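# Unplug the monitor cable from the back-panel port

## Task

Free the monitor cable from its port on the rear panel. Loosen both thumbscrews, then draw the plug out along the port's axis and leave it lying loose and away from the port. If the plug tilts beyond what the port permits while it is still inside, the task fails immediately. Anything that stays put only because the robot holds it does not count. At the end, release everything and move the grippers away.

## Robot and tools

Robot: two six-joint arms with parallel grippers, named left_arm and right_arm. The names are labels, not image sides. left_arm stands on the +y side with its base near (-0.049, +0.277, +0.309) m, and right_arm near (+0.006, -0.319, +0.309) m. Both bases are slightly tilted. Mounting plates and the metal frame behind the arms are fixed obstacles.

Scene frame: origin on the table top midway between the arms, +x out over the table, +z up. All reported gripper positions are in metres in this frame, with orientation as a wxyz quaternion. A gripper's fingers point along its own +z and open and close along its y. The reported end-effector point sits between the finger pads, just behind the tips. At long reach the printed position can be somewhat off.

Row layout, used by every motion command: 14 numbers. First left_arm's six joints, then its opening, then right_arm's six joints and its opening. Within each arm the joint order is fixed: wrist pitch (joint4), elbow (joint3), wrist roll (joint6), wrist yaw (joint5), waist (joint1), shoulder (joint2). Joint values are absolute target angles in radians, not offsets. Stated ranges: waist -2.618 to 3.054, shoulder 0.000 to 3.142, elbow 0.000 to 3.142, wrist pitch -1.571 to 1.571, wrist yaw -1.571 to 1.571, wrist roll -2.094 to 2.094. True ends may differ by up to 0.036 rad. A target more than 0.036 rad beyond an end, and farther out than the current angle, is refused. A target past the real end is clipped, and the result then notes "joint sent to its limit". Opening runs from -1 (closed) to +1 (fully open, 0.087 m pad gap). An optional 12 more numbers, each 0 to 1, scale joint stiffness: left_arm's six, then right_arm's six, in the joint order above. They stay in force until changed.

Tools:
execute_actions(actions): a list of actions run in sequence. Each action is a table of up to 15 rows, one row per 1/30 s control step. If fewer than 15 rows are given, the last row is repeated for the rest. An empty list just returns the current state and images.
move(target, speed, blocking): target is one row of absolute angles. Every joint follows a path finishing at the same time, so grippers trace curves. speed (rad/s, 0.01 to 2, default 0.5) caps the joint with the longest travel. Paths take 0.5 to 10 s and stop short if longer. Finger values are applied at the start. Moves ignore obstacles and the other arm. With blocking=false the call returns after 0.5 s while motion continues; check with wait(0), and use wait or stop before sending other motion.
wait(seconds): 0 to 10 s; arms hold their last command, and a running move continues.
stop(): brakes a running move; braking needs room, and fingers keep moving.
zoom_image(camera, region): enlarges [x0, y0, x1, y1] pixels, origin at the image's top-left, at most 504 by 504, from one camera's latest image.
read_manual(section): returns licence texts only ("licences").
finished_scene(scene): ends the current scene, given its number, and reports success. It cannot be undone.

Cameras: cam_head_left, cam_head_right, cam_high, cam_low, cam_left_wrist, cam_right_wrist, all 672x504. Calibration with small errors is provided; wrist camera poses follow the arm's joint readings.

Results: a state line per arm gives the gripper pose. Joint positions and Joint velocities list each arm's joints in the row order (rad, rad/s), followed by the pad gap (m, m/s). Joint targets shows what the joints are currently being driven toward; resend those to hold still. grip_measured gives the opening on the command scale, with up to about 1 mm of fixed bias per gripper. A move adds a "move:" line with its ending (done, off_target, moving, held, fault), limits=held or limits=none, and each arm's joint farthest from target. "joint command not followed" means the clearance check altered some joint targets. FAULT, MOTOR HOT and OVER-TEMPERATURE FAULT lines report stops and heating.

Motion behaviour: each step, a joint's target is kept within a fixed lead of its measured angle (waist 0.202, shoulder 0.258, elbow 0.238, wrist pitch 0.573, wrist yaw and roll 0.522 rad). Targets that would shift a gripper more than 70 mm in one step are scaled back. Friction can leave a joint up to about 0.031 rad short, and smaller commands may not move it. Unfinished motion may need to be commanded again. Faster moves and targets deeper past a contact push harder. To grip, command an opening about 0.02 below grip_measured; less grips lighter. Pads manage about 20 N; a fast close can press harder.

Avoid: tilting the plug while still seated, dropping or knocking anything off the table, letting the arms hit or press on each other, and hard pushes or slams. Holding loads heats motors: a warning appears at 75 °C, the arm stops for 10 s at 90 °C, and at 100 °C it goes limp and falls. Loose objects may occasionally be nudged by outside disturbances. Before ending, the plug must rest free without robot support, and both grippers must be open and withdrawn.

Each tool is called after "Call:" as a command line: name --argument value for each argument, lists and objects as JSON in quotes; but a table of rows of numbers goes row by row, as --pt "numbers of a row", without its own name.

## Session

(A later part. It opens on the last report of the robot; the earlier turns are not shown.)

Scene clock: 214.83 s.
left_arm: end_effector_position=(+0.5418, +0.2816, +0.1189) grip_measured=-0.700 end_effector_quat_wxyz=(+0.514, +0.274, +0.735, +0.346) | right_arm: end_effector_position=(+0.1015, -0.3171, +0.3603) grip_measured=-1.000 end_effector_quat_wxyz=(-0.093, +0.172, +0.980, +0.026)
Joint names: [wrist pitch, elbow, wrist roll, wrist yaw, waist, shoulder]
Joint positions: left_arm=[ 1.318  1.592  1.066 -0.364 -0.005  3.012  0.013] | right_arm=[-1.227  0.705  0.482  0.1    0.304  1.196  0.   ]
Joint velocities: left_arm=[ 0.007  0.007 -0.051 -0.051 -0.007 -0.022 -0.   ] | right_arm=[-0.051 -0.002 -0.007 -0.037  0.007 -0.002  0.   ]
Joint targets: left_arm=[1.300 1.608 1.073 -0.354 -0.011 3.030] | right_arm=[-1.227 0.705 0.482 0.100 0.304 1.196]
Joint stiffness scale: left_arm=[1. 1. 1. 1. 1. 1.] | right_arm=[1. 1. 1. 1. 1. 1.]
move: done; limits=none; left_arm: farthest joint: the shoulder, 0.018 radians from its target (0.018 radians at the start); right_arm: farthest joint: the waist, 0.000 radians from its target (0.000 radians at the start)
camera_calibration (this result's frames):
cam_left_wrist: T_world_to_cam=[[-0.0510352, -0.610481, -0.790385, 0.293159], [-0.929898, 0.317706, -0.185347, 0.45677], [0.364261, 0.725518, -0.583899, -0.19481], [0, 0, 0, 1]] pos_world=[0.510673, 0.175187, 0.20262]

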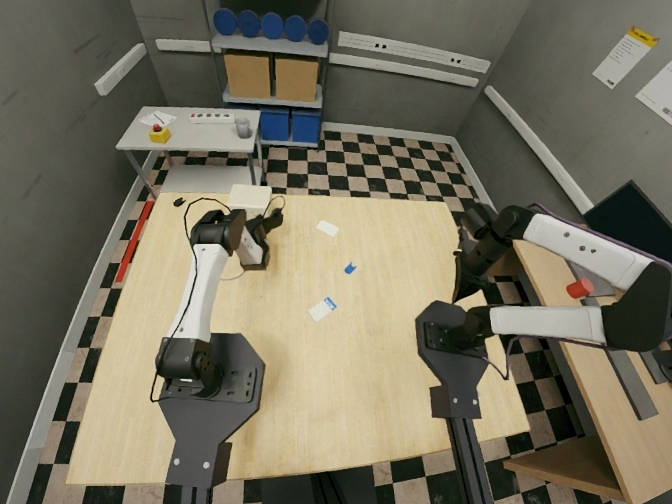

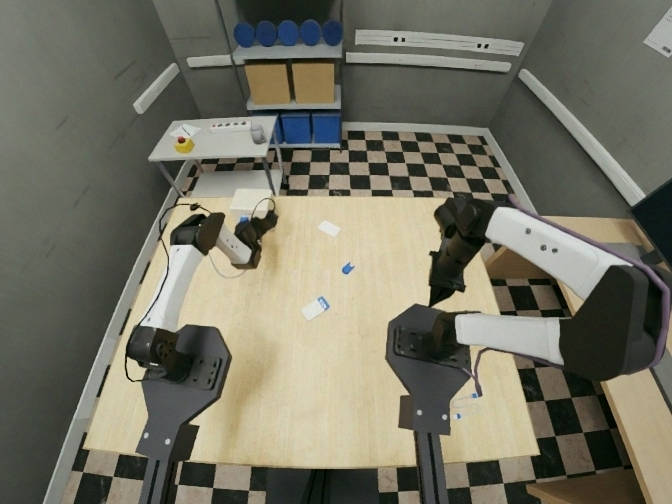

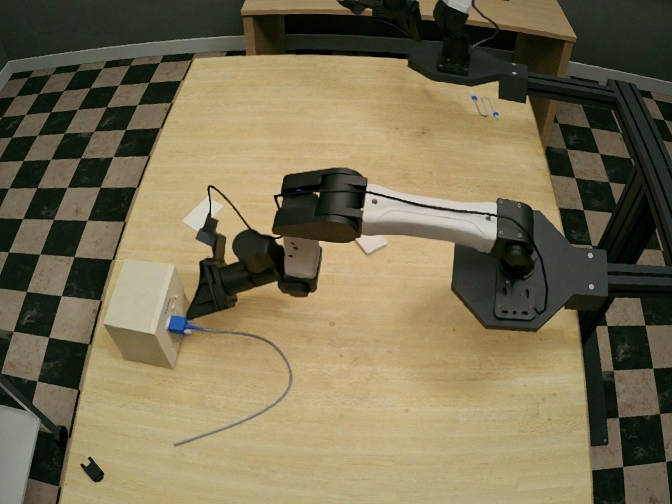

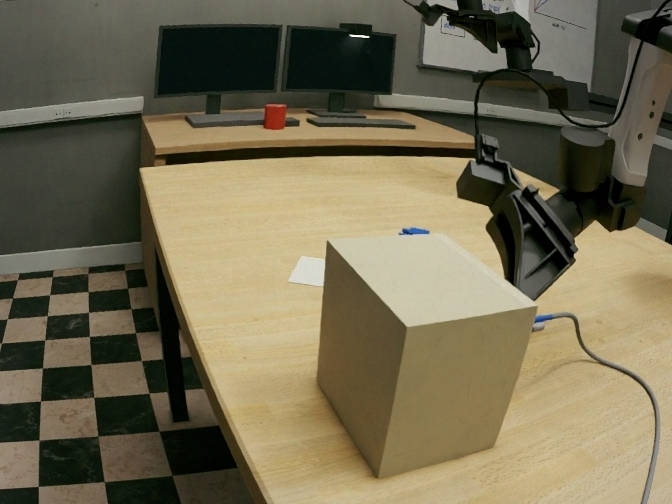

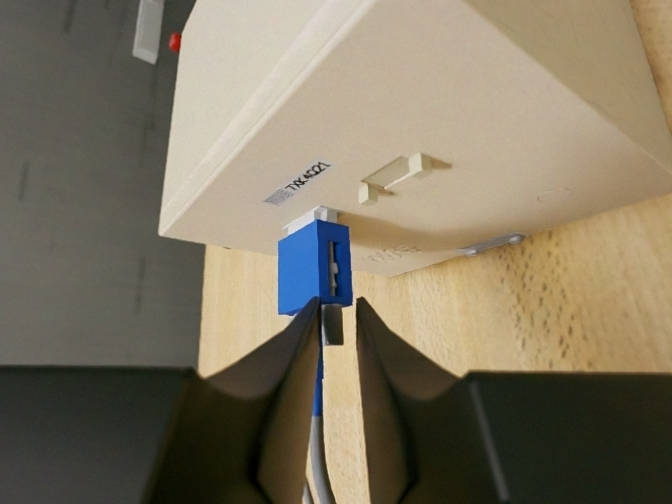

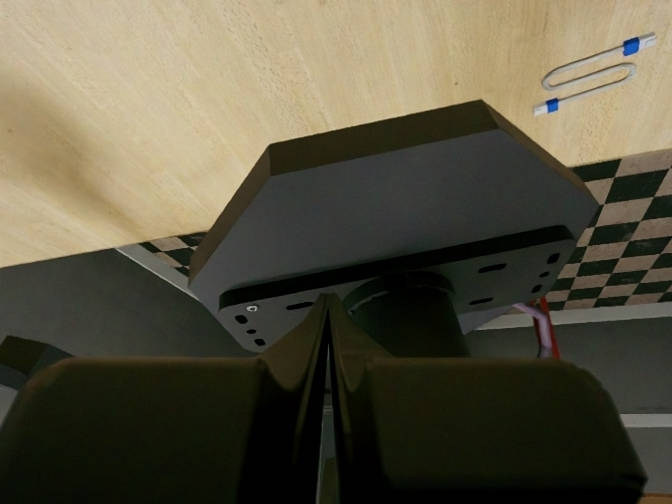

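Call:
execute_actions --actions '[[[1.30,1.608,1.073,-0.354,0.002,3.03,-0.7,-1.227,0.705,0.482,0.1,0.304,1.196,-1],[1.30,1.608,1.073,-0.354,0.003,3.03,-0.7,-1.227,0.705,0.482,0.1,0.304,1.196,-1],[1.298,1.608,1.073,-0.354,0.004,3.03,-0.7,-1.227,0.705,0.482,0.1,0.304,1.196,-1],[1.295,1.608,1.073,-0.354,0.005,3.03,-0.7,-1.227,0.705,0.482,0.1,0.304,1.196,-1],[1.291,1.608,1.073,-0.354,0.006,3.03,-0.7,-1.227,0.705,0.482,0.1,0.304,1.196,-1],[1.287,1.608,1.073,-0.354,0.006,3.03,-0.7,-1.227,0.705,0.482,0.1,0.304,1.196,-1],[1.283,1.608,1.073,-0.354,0.006,3.03,-0.7,-1.227,0.705,0.482,0.1,0.304,1.196,-1],[1.279,1.608,1.073,-0.354,0.006,3.03,-0.7,-1.227,0.705,0.482,0.1,0.304,1.196,-1],[1.275,1.608,1.073,-0.354,0.006,3.03,-0.7,-1.227,0.705,0.482,0.1,0.304,1.196,-1]]]'

Call:
zoom_image --camera "cam_left_wrist" --region '[260,190,420,390]'

Scene clock: 216.10 s.
left_arm: end_effector_position=(+0.5413, +0.2813, +0.1173) grip_measured=-0.700 end_effector_quat_wxyz=(+0.511, +0.277, +0.736, +0.346) | right_arm: end_effector_position=(+0.1015, -0.3171, +0.3603) grip_measured=-1.000 end_effector_quat_wxyz=(-0.093, +0.172, +0.980, +0.026)
Joint names: [wrist pitch, elbow, wrist roll, wrist yaw, waist, shoulder]
Joint positions: left_arm=[ 1.31   1.592  1.069 -0.363 -0.005  3.012  0.013] | right_arm=[-1.227  0.705  0.482  0.1    0.304  1.196  0.   ]
Joint velocities: left_arm=[ 0.022 -0.007 -0.022 -0.066  0.002  0.002  0.001] | right_arm=[-0.051  0.012  0.007  0.007 -0.007  0.017  0.   ]
Joint targets: left_arm=[1.275 1.608 1.073 -0.354 0.006 3.030] | right_arm=[-1.227 0.705 0.482 0.100 0.304 1.196]
Joint stiffness scale: left_arm=[1. 1. 1. 1. 1. 1.] | right_arm=[1. 1. 1. 1. 1. 1.]
camera_calibration (this result's frames):
cam_left_wrist: T_world_to_cam=[[-0.0591837, -0.607806, -0.791877, 0.295521], [-0.930615, 0.320612, -0.176533, 0.454646], [0.361184, 0.726485, -0.584608, -0.193906], [0, 0, 0, 1]] pos_world=[0.510626, 0.174723, 0.200917]

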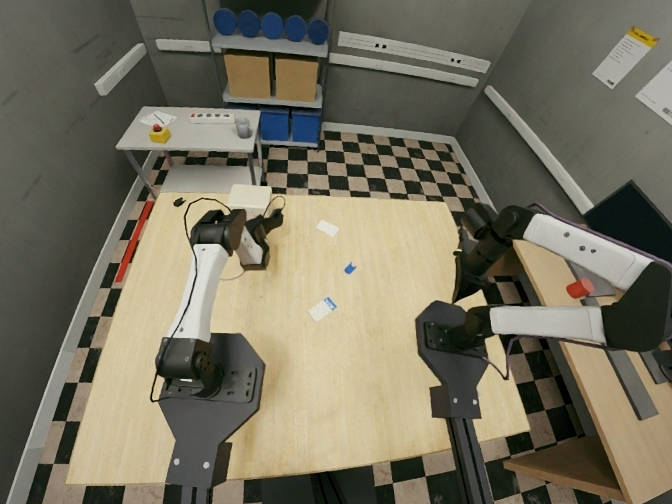

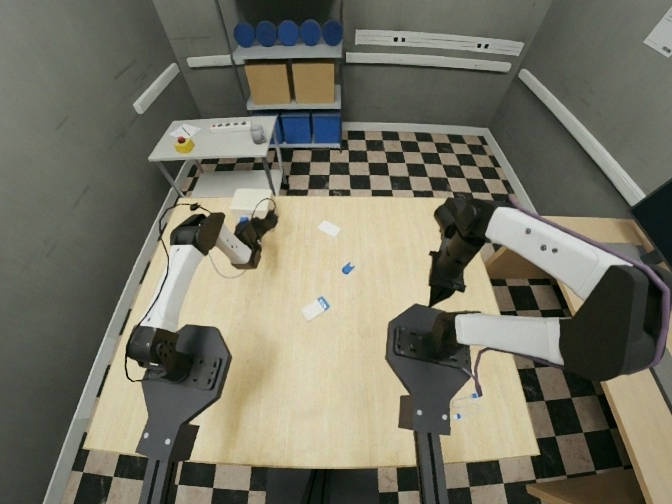

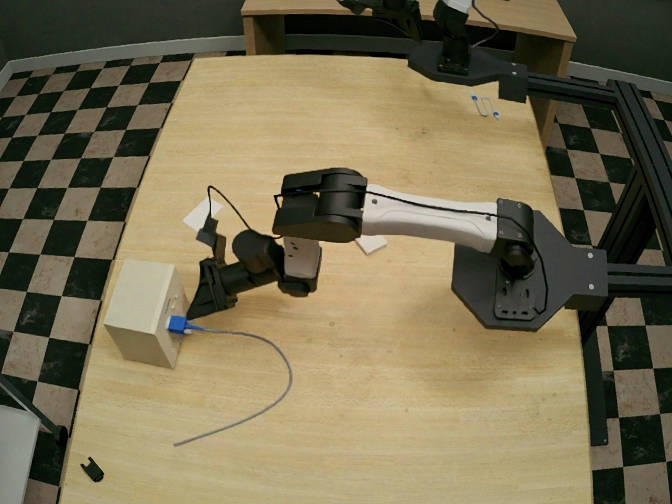

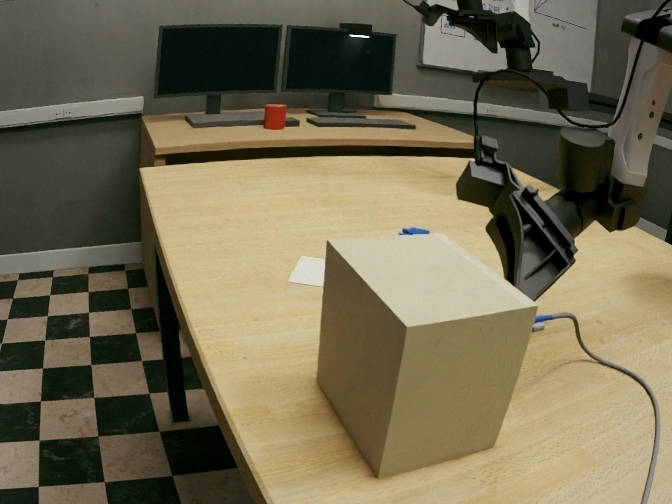

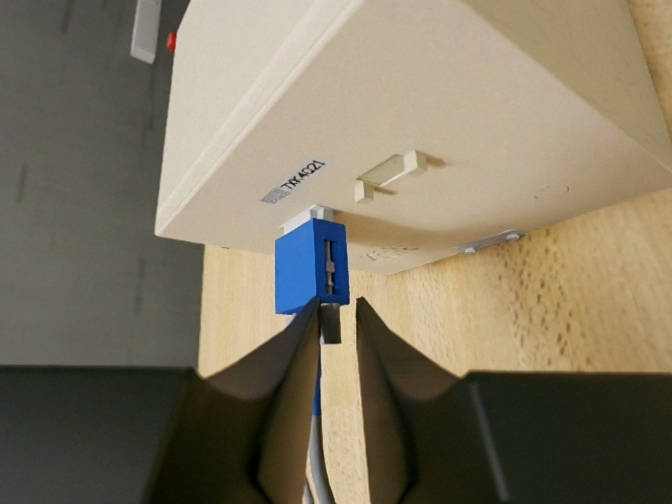

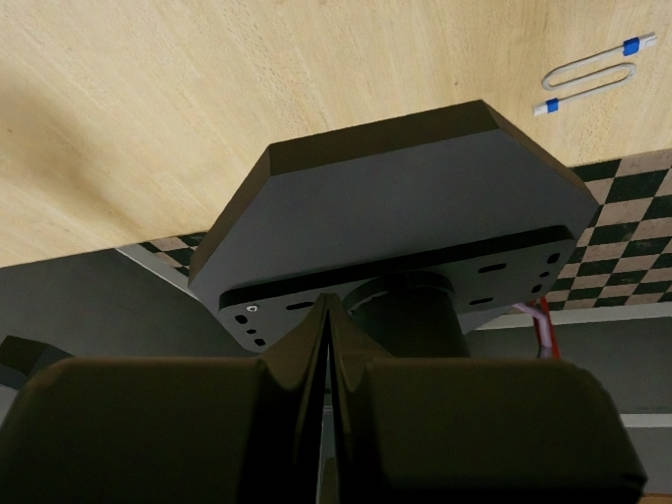

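Region (260, 190, 420, 390) of cam_left_wrist's 672x504 image, scaled by 2.520, with more detail than that image has; it fills the left 403 columns of this view, and the rest is white.

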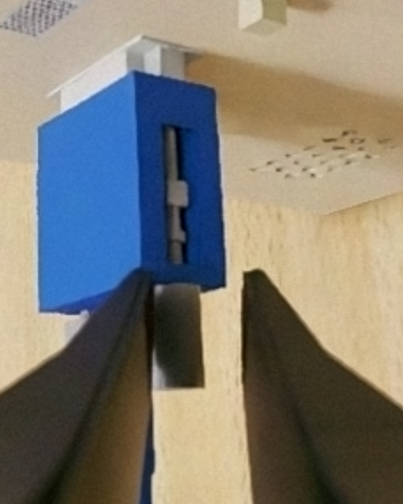

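Call:
execute_actions --actions '[[[1.268,1.608,1.073,-0.354,0.007,3.03,-0.7,-1.227,0.705,0.482,0.1,0.304,1.196,-1],[1.26,1.608,1.073,-0.354,0.008,3.03,-0.7,-1.227,0.705,0.482,0.1,0.304,1.196,-1],[1.253,1.608,1.073,-0.354,0.009,3.03,-0.7,-1.227,0.705,0.482,0.1,0.304,1.196,-1],[1.248,1.608,1.073,-0.354,0.010,3.03,-0.7,-1.227,0.705,0.482,0.1,0.304,1.196,-1],[1.245,1.608,1.073,-0.354,0.011,3.03,-0.7,-1.227,0.705,0.482,0.1,0.304,1.196,-1],[1.243,1.608,1.073,-0.354,0.012,3.03,-0.7,-1.227,0.705,0.482,0.1,0.304,1.196,-1],[1.241,1.608,1.073,-0.354,0.013,3.03,-0.7,-1.227,0.705,0.482,0.1,0.304,1.196,-1],[1.239,1.608,1.073,-0.354,0.014,3.03,-0.7,-1.227,0.705,0.482,0.1,0.304,1.196,-1],[1.237,1.608,1.073,-0.354,0.015,3.03,-0.7,-1.227,0.705,0.482,0.1,0.304,1.196,-1],[1.235,1.608,1.073,-0.354,0.016,3.03,-0.7,-1.227,0.705,0.482,0.1,0.304,1.196,-1],[1.233,1.608,1.073,-0.354,0.017,3.03,-0.7,-1.227,0.705,0.482,0.1,0.304,1.196,-1],[1.231,1.608,1.073,-0.354,0.018,3.03,-0.7,-1.227,0.705,0.482,0.1,0.304,1.196,-1]],[[1.231,1.608,1.073,-0.354,0.018,3.03,-0.7,-1.227,0.705,0.482,0.1,0.304,1.196,-1]]]'

Call:
zoom_image --camera "cam_left_wrist" --region '[260,190,420,390]'

Scene clock: 217.77 s.
left_arm: end_effector_position=(+0.5412, +0.2823, +0.1156) grip_measured=-0.700 end_effector_quat_wxyz=(+0.508, +0.282, +0.737, +0.345) | right_arm: end_effector_position=(+0.1015, -0.3171, +0.3603) grip_measured=-1.000 end_effector_quat_wxyz=(-0.093, +0.172, +0.980, +0.026)
Joint names: [wrist pitch, elbow, wrist roll, wrist yaw, waist, shoulder]
Joint positions: left_arm=[ 1.302  1.592  1.076 -0.357 -0.001  3.012  0.013] | right_arm=[-1.227  0.705  0.482  0.1    0.304  1.196  0.   ]
Joint velocities: left_arm=[ 0.007 -0.007 -0.037 -0.022 -0.007 -0.007 -0.   ] | right_arm=[-0.022 -0.012 -0.007 -0.007  0.007 -0.017  0.   ]
Joint targets: left_arm=[1.231 1.608 1.073 -0.354 0.018 3.030] | right_arm=[-1.227 0.705 0.482 0.100 0.304 1.196]
Joint stiffness scale: left_arm=[1. 1. 1. 1. 1. 1.] | right_arm=[1. 1. 1. 1. 1. 1.]
camera_calibration (this result's frames):
cam_left_wrist: T_world_to_cam=[[-0.0697038, -0.602225, -0.795277, 0.299256], [-0.930125, 0.327385, -0.16639, 0.450605], [0.360566, 0.72811, -0.582965, -0.195839], [0, 0, 0, 1]] pos_world=[0.510591, 0.175291, 0.198801]

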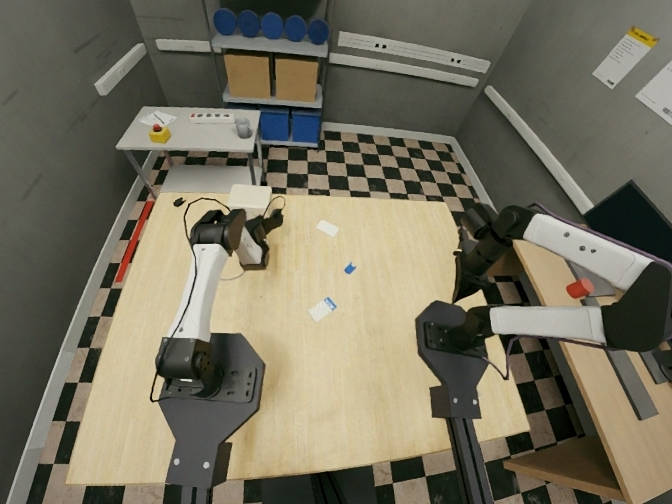

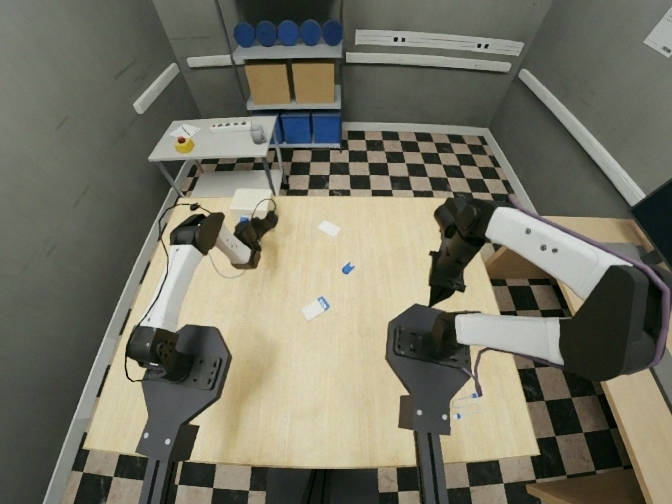

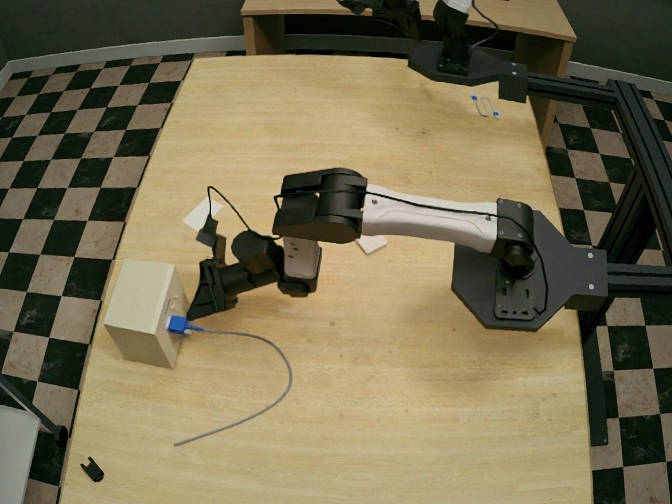

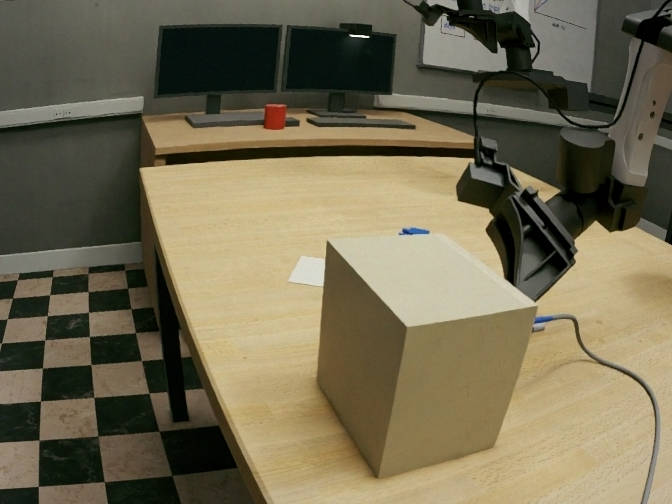

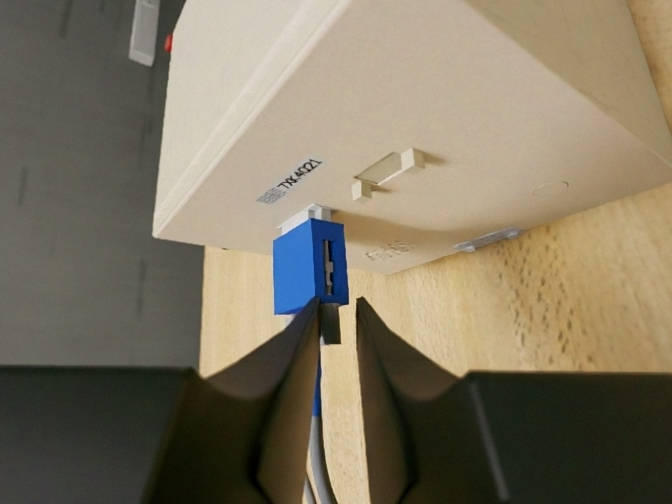

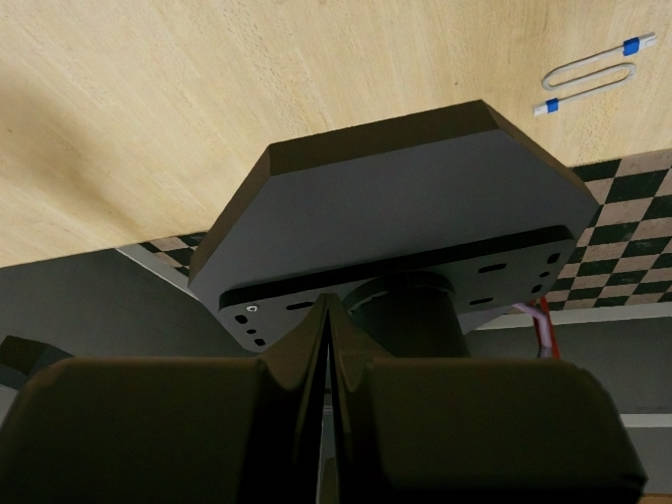

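Region (260, 190, 420, 390) of cam_left_wrist's 672x504 image, scaled by 2.520, with more detail than that image has; it fills the left 403 columns of this view, and the rest is white.

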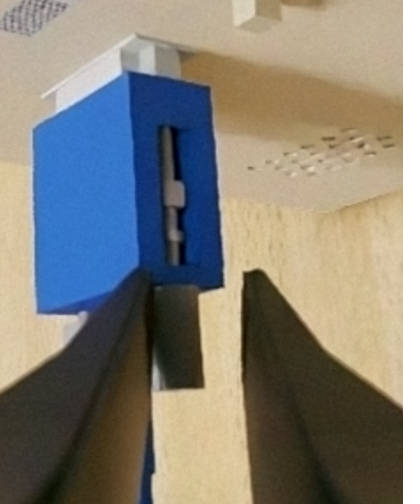

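Call:
execute_actions --actions '[[[1.27,1.608,1.07,-0.37,0.004,3.03,-0.7,-1.227,0.705,0.482,0.1,0.304,1.196,-1],[1.30,1.608,1.07,-0.37,0.004,3.03,-0.66,-1.227,0.705,0.482,0.1,0.304,1.196,-1],[1.32,1.608,1.07,-0.37,0.004,3.03,-0.62,-1.227,0.705,0.482,0.1,0.304,1.196,-1]],[[1.32,1.608,1.07,-0.37,0.008,3.03,-0.62,-1.227,0.705,0.482,0.1,0.304,1.196,-1],[1.32,1.608,1.07,-0.37,0.010,3.03,-0.62,-1.227,0.705,0.482,0.1,0.304,1.196,-1]],[[1.30,1.608,1.07,-0.37,0.010,3.03,-0.66,-1.227,0.705,0.482,0.1,0.304,1.196,-1],[1.29,1.608,1.07,-0.37,0.010,3.03,-0.7,-1.227,0.705,0.482,0.1,0.304,1.196,-1],[1.28,1.608,1.07,-0.37,0.010,3.03,-0.72,-1.227,0.705,0.482,0.1,0.304,1.196,-1],[1.27,1.608,1.07,-0.37,0.010,3.03,-0.72,-1.227,0.705,0.482,0.1,0.304,1.196,-1],[1.26,1.608,1.07,-0.37,0.010,3.03,-0.72,-1.227,0.705,0.482,0.1,0.304,1.196,-1],[1.25,1.608,1.07,-0.37,0.010,3.03,-0.72,-1.227,0.705,0.482,0.1,0.304,1.196,-1]]]'

Call:
zoom_image --camera "cam_left_wrist" --region '[260,190,420,390]'

Scene clock: 220.10 s.
left_arm: end_effector_position=(+0.5414, +0.2827, +0.1165) grip_measured=-0.720 end_effector_quat_wxyz=(+0.509, +0.280, +0.736, +0.346) | right_arm: end_effector_position=(+0.1015, -0.3171, +0.3603) grip_measured=-1.000 end_effector_quat_wxyz=(-0.093, +0.172, +0.980, +0.026)
Joint names: [wrist pitch, elbow, wrist roll, wrist yaw, waist, shoulder]
Joint positions: left_arm=[ 1.307  1.592  1.075 -0.359 -0.001  3.012  0.012] | right_arm=[-1.227  0.705  0.482  0.1    0.304  1.196  0.   ]
Joint velocities: left_arm=[ 0.095  0.007 -0.037  0.007 -0.002  0.007 -0.001] | right_arm=[ 0.022  0.007 -0.022 -0.022  0.007 -0.012  0.   ]
Joint targets: left_arm=[1.250 1.608 1.070 -0.370 0.010 3.030] | right_arm=[-1.227 0.705 0.482 0.100 0.304 1.196]
Joint stiffness scale: left_arm=[1. 1. 1. 1. 1. 1.] | right_arm=[1. 1. 1. 1. 1. 1.]
camera_calibration (this result's frames):
cam_left_wrist: T_world_to_cam=[[-0.0643984, -0.6033, -0.79491, 0.29765], [-0.930351, 0.324431, -0.170857, 0.452231], [0.360972, 0.728542, -0.582173, -0.196109], [0, 0, 0, 1]] pos_world=[0.510691, 0.175728, 0.199703]

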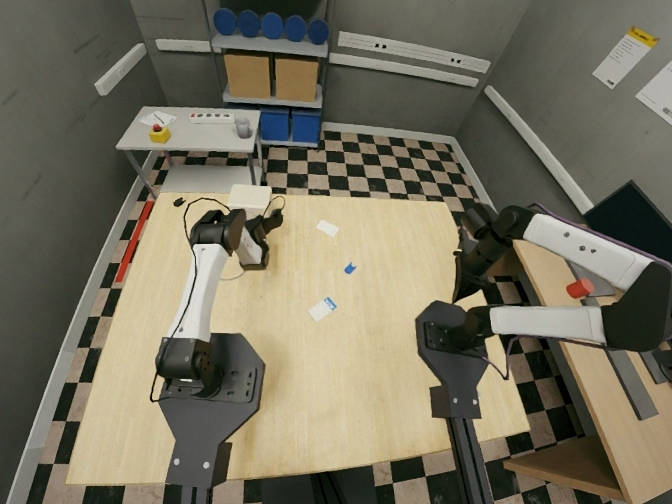

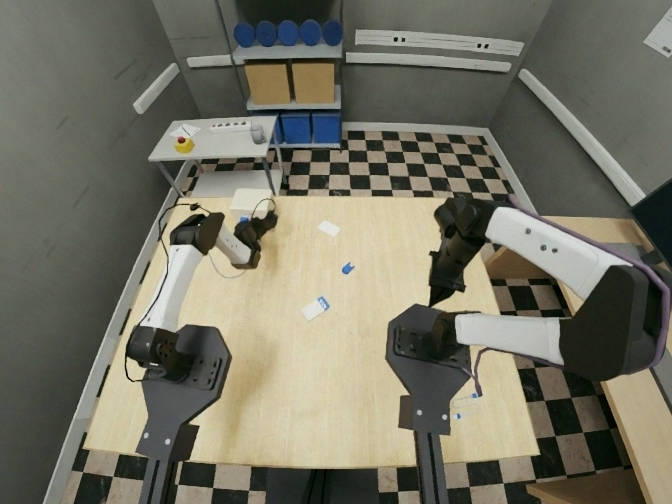

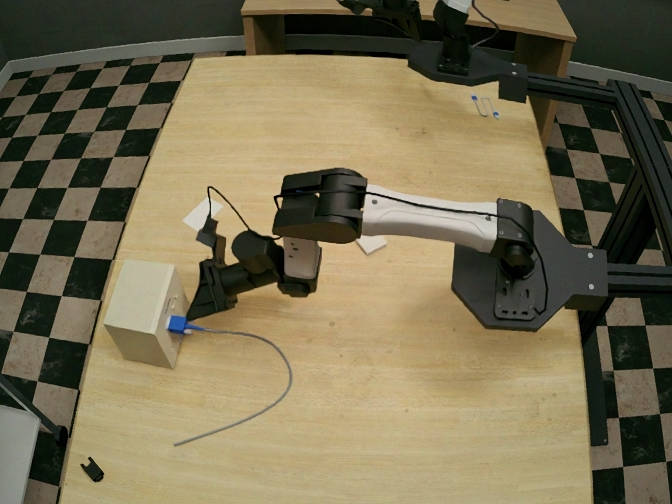

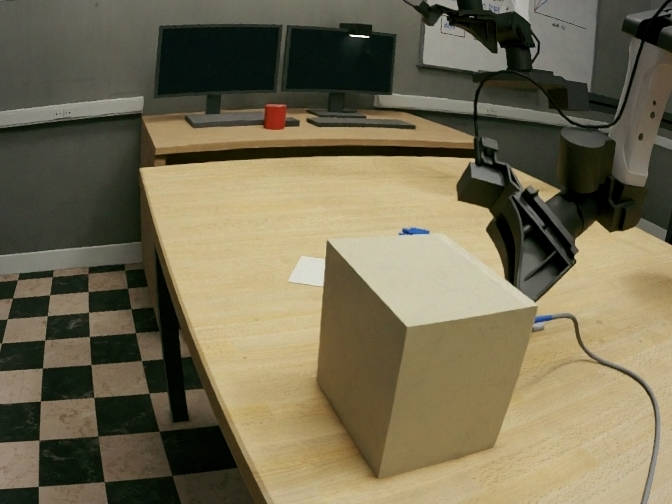

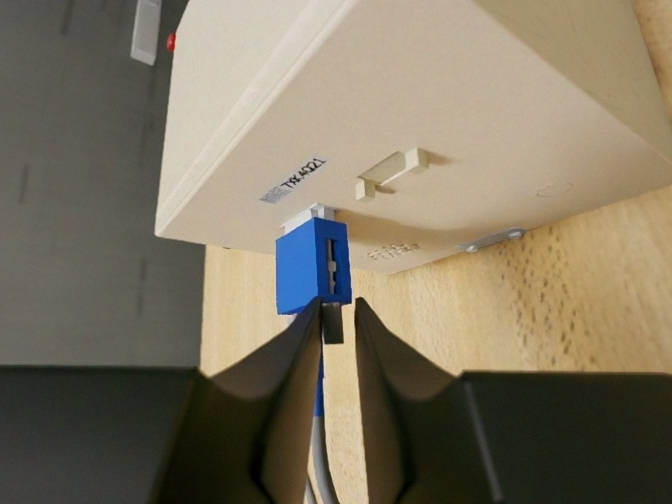

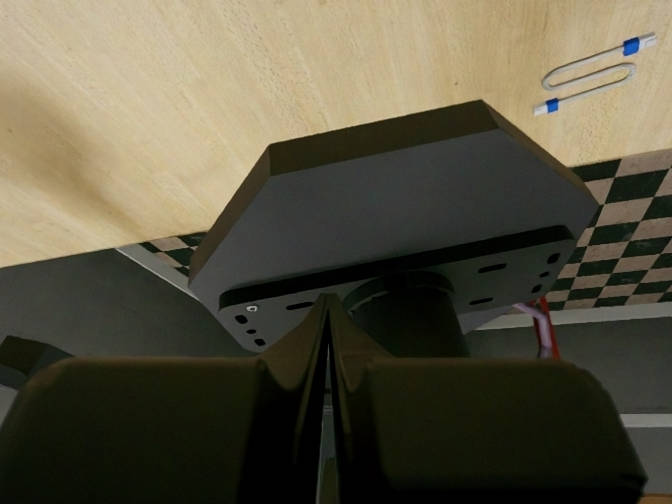

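Region (260, 190, 420, 390) of cam_left_wrist's 672x504 image, scaled by 2.520, with more detail than that image has; it fills the left 403 columns of this view, and the rest is white.

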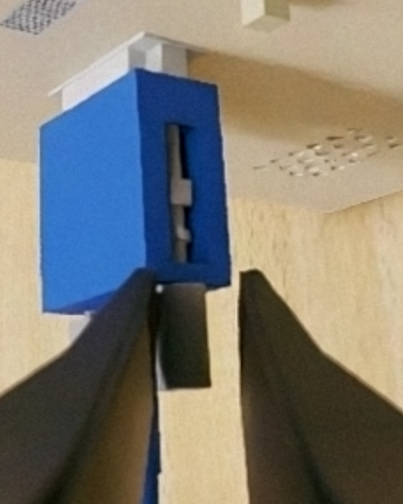

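Call:
execute_actions --actions '[[[1.248,1.608,1.07,-0.372,0.012,3.03,-0.72,-1.227,0.705,0.482,0.1,0.304,1.196,-1],[1.246,1.608,1.07,-0.374,0.013,3.03,-0.72,-1.227,0.705,0.482,0.1,0.304,1.196,-1],[1.244,1.608,1.07,-0.376,0.014,3.03,-0.72,-1.227,0.705,0.482,0.1,0.304,1.196,-1],[1.242,1.608,1.07,-0.378,0.015,3.03,-0.72,-1.227,0.705,0.482,0.1,0.304,1.196,-1],[1.24,1.608,1.07,-0.38,0.016,3.03,-0.72,-1.227,0.705,0.482,0.1,0.304,1.196,-1],[1.238,1.608,1.07,-0.382,0.017,3.03,-0.72,-1.227,0.705,0.482,0.1,0.304,1.196,-1],[1.236,1.608,1.07,-0.384,0.018,3.03,-0.72,-1.227,0.705,0.482,0.1,0.304,1.196,-1],[1.234,1.608,1.07,-0.385,0.019,3.03,-0.72,-1.227,0.705,0.482,0.1,0.304,1.196,-1],[1.232,1.608,1.07,-0.385,0.020,3.03,-0.72,-1.227,0.705,0.482,0.1,0.304,1.196,-1],[1.23,1.608,1.07,-0.385,0.021,3.03,-0.72,-1.227,0.705,0.482,0.1,0.304,1.196,-1],[1.228,1.608,1.07,-0.385,0.022,3.03,-0.72,-1.227,0.705,0.482,0.1,0.304,1.196,-1],[1.226,1.608,1.07,-0.385,0.023,3.03,-0.72,-1.227,0.705,0.482,0.1,0.304,1.196,-1]],[[1.226,1.608,1.07,-0.385,0.023,3.03,-0.72,-1.227,0.705,0.482,0.1,0.304,1.196,-1]]]'

Call:
zoom_image --camera "cam_left_wrist" --region '[260,190,420,390]'

Scene clock: 221.87 s.
left_arm: end_effector_position=(+0.5398, +0.2899, +0.1123) grip_measured=-0.720 end_effector_quat_wxyz=(+0.499, +0.278, +0.743, +0.350) | right_arm: end_effector_position=(+0.1015, -0.3171, +0.3603) grip_measured=-1.000 end_effector_quat_wxyz=(-0.093, +0.172, +0.980, +0.026)
Joint names: [wrist pitch, elbow, wrist roll, wrist yaw, waist, shoulder]
Joint positions: left_arm=[ 1.288  1.596  1.075 -0.37   0.009  3.012  0.012] | right_arm=[-1.227  0.705  0.482  0.1    0.304  1.196  0.   ]
Joint velocities: left_arm=[-0.051 -0.012 -0.007 -0.037  0.002 -0.007 -0.001] | right_arm=[-0.022 -0.012  0.007 -0.037 -0.002 -0.002  0.   ]
Joint targets: left_arm=[1.226 1.608 1.070 -0.385 0.023 3.030] | right_arm=[-1.227 0.705 0.482 0.100 0.304 1.196]
Joint stiffness scale: left_arm=[1. 1. 1. 1. 1. 1.] | right_arm=[1. 1. 1. 1. 1. 1.]
camera_calibration (this result's frames):
cam_left_wrist: T_world_to_cam=[[-0.0687818, -0.600702, -0.796509, 0.300322], [-0.939043, 0.308561, -0.151617, 0.45483], [0.336849, 0.737527, -0.585309, -0.192442], [0, 0, 0, 1]] pos_world=[0.512586, 0.181992, 0.195532]

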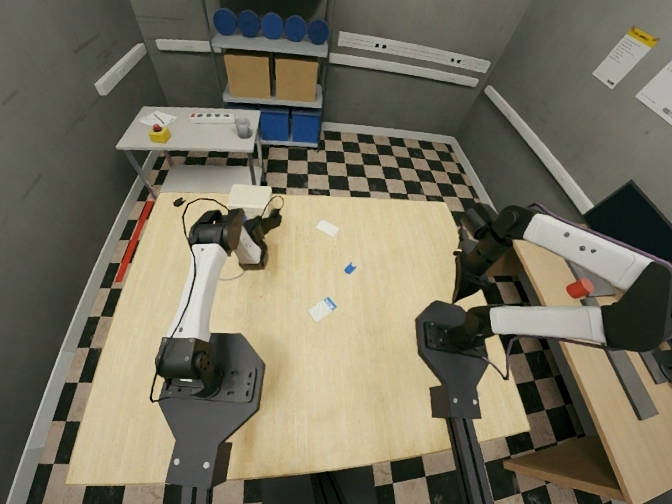

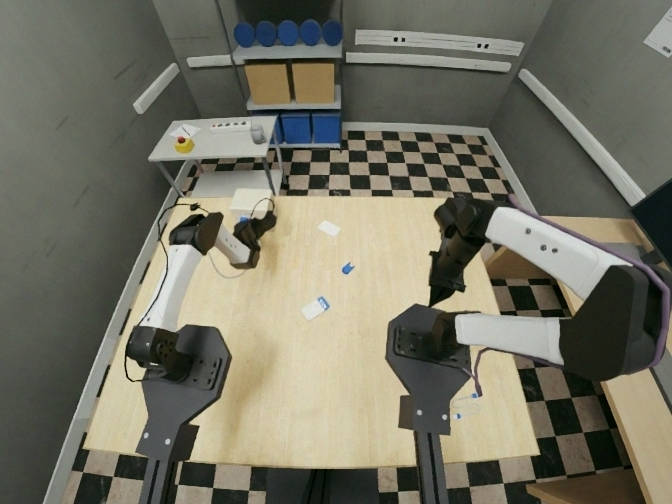

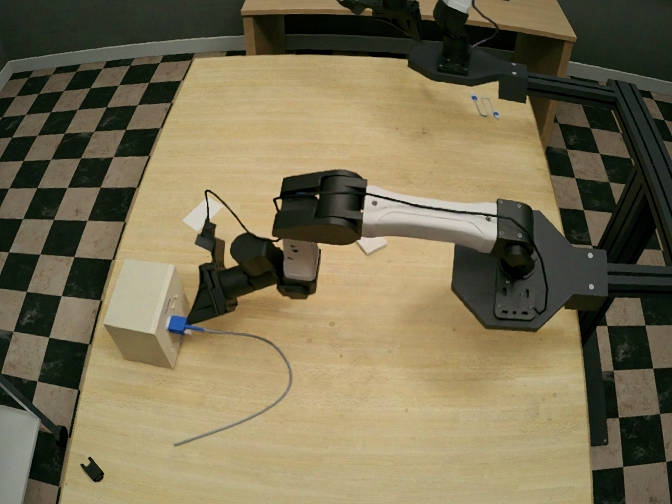

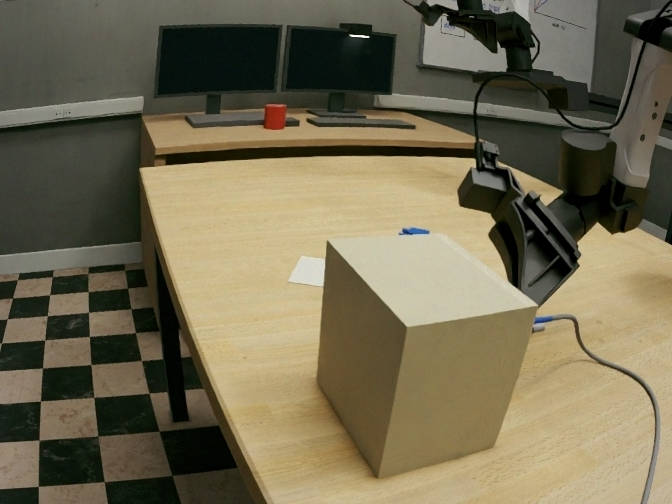

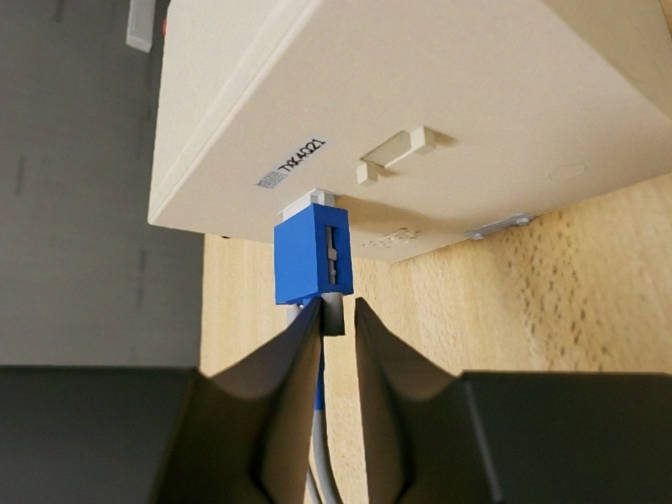

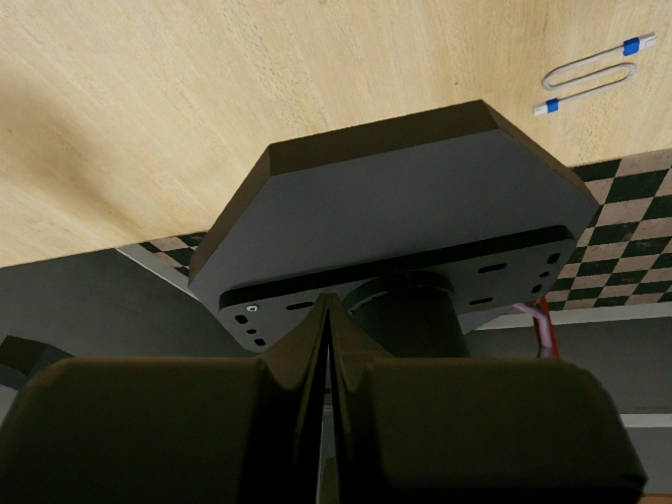

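Region (260, 190, 420, 390) of cam_left_wrist's 672x504 image, scaled by 2.520, with more detail than that image has; it fills the left 403 columns of this view, and the rest is white.

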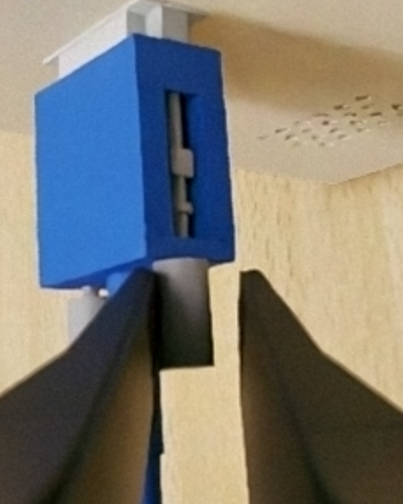

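Call:
execute_actions --actions '[[[1.27,1.595,1.07,-0.37,0.012,3.03,-0.66,-1.227,0.705,0.482,0.1,0.304,1.196,-1],[1.30,1.595,1.07,-0.365,0.008,3.03,-0.6,-1.227,0.705,0.482,0.1,0.304,1.196,-1],[1.315,1.595,1.07,-0.36,0.004,3.03,-0.6,-1.227,0.705,0.482,0.1,0.304,1.196,-1],[1.315,1.595,1.07,-0.355,0.0,3.03,-0.6,-1.227,0.705,0.482,0.1,0.304,1.196,-1],[1.315,1.595,1.07,-0.35,-0.004,3.03,-0.6,-1.227,0.705,0.482,0.1,0.304,1.196,-1],[1.315,1.595,1.07,-0.35,-0.008,3.03,-0.6,-1.227,0.705,0.482,0.1,0.304,1.196,-1]], [[1.30,1.595,1.07,-0.36,-0.002,3.03,-0.66,-1.227,0.705,0.482,0.1,0.304,1.196,-1],[1.285,1.595,1.07,-0.36,0.002,3.03,-0.7,-1.227,0.705,0.482,0.1,0.304,1.196,-1],[1.27,1.595,1.07,-0.36,0.005,3.03,-0.72,-1.227,0.705,0.482,0.1,0.304,1.196,-1],[1.25,1.595,1.07,-0.36,0.005,3.03,-0.72,-1.227,0.705,0.482,0.1,0.304,1.196,-1],[1.23,1.595,1.07,-0.36,0.005,3.03,-0.72,-1.227,0.705,0.482,0.1,0.304,1.196,-1],[1.21,1.595,1.07,-0.36,0.005,3.03,-0.72,-1.227,0.705,0.482,0.1,0.304,1.196,-1],[1.19,1.595,1.07,-0.36,0.005,3.03,-0.72,-1.227,0.705,0.482,0.1,0.304,1.196,-1],[1.17,1.595,1.07,-0.36,0.005,3.03,-0.72,-1.227,0.705,0.482,0.1,0.304,1.196,-1]], [[1.168,1.595,1.07,-0.365,0.008,3.03,-0.72,-1.227,0.705,0.482,0.1,0.304,1.196,-1],[1.166,1.595,1.07,-0.37,0.010,3.03,-0.72,-1.227,0.705,0.482,0.1,0.304,1.196,-1],[1.164,1.595,1.07,-0.372,0.012,3.03,-0.72,-1.227,0.705,0.482,0.1,0.304,1.196,-1],[1.162,1.595,1.07,-0.374,0.013,3.03,-0.72,-1.227,0.705,0.482,0.1,0.304,1.196,-1],[1.16,1.595,1.07,-0.376,0.014,3.03,-0.72,-1.227,0.705,0.482,0.1,0.304,1.196,-1],[1.158,1.595,1.07,-0.378,0.015,3.03,-0.72,-1.227,0.705,0.482,0.1,0.304,1.196,-1],[1.156,1.595,1.07,-0.38,0.016,3.03,-0.72,-1.227,0.705,0.482,0.1,0.304,1.196,-1],[1.154,1.595,1.07,-0.38,0.017,3.03,-0.72,-1.227,0.705,0.482,0.1,0.304,1.196,-1],[1.152,1.595,1.07,-0.38,0.018,3.03,-0.72,-1.227,0.705,0.482,0.1,0.304,1.196,-1],[1.15,1.595,1.07,-0.38,0.019,3.03,-0.72,-1.227,0.705,0.482,0.1,0.304,1.196,-1],[1.15,1.595,1.07,-0.38,0.020,3.03,-0.72,-1.227,0.705,0.482,0.1,0.304,1.196,-1]]]'

Call:
zoom_image --camera "cam_left_wrist" --region '[260,190,420,390]'

Scene clock: 225.00 s.
left_arm: end_effector_position=(+0.5410, +0.2837, +0.1139) grip_measured=-0.719 end_effector_quat_wxyz=(+0.499, +0.287, +0.740, +0.349) | right_arm: end_effector_position=(+0.1015, -0.3171, +0.3603) grip_measured=-1.000 end_effector_quat_wxyz=(-0.093, +0.172, +0.980, +0.026)
Joint names: [wrist pitch, elbow, wrist roll, wrist yaw, waist, shoulder]
Joint positions: left_arm=[ 1.281  1.596  1.086 -0.367 -0.001  3.009  0.012] | right_arm=[-1.227  0.705  0.482  0.1    0.304  1.196  0.   ]
Joint velocities: left_arm=[-0.081  0.007 -0.022 -0.022 -0.017 -0.002  0.001] | right_arm=[-0.007 -0.012 -0.066 -0.095 -0.007 -0.002  0.   ]
Joint targets: left_arm=[1.150 1.595 1.070 -0.380 0.020 3.030] | right_arm=[-1.227 0.705 0.482 0.100 0.304 1.196]
Joint stiffness scale: left_arm=[1. 1. 1. 1. 1. 1.] | right_arm=[1. 1. 1. 1. 1. 1.]
camera_calibration (this result's frames):
cam_left_wrist: T_world_to_cam=[[-0.0822133, -0.592248, -0.801551, 0.303375], [-0.934411, 0.325499, -0.144663, 0.449979], [0.34658, 0.737084, -0.580163, -0.19307], [0, 0, 0, 1]] pos_world=[0.51232, 0.175514, 0.196253]

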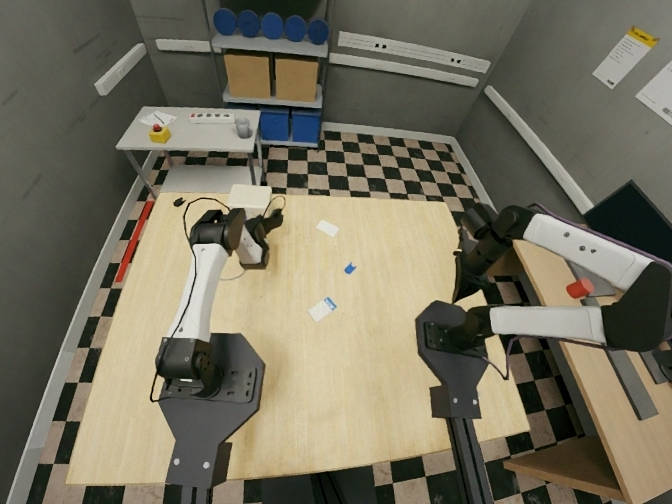

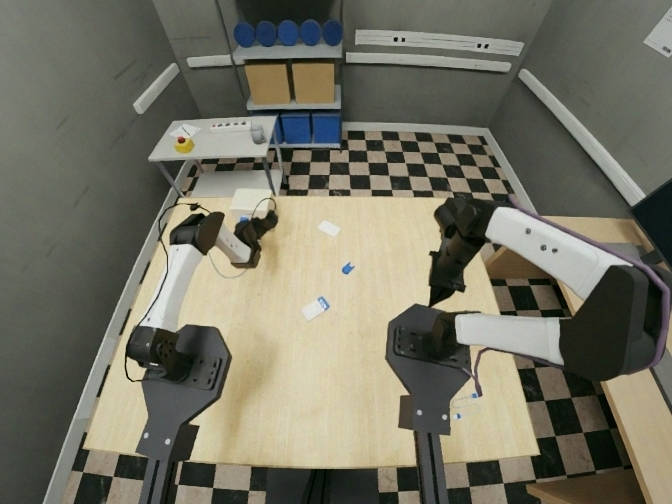

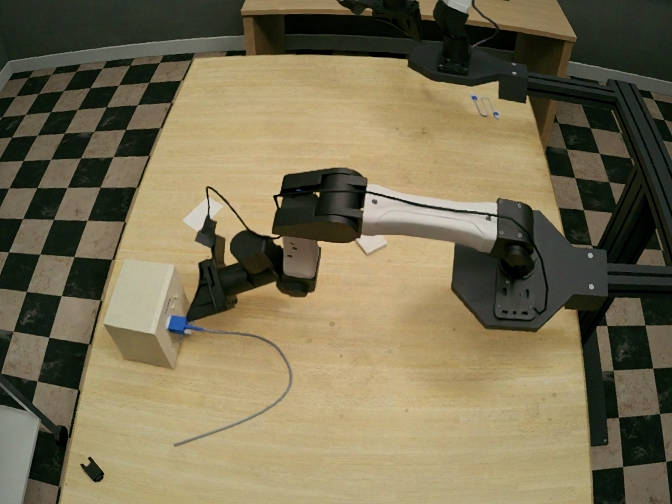

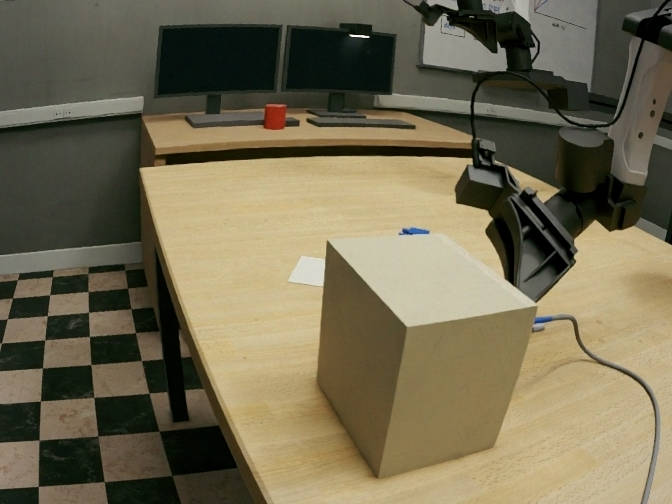

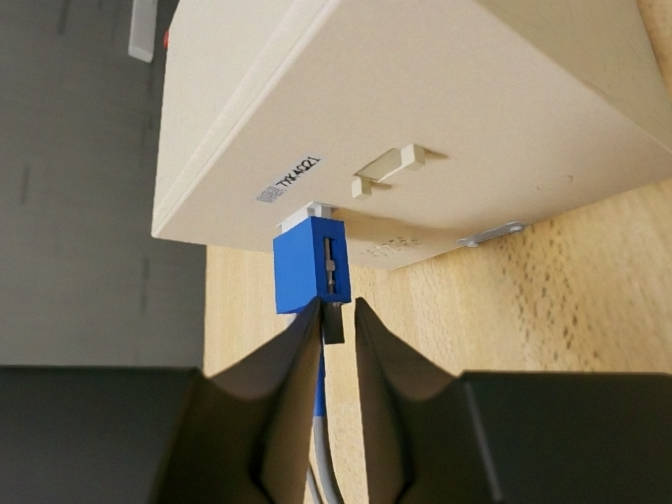

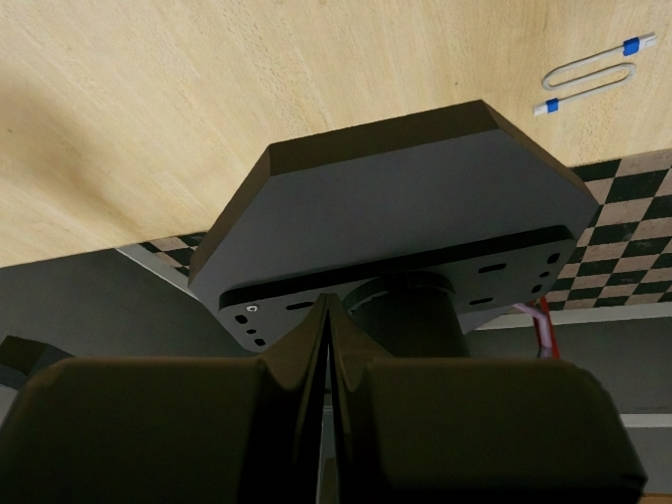

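Region (260, 190, 420, 390) of cam_left_wrist's 672x504 image, scaled by 2.520, with more detail than that image has; it fills the left 403 columns of this view, and the rest is white.

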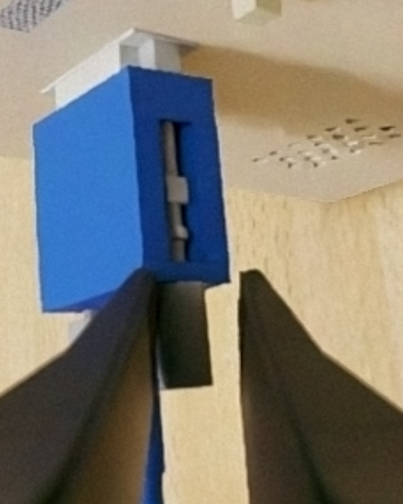

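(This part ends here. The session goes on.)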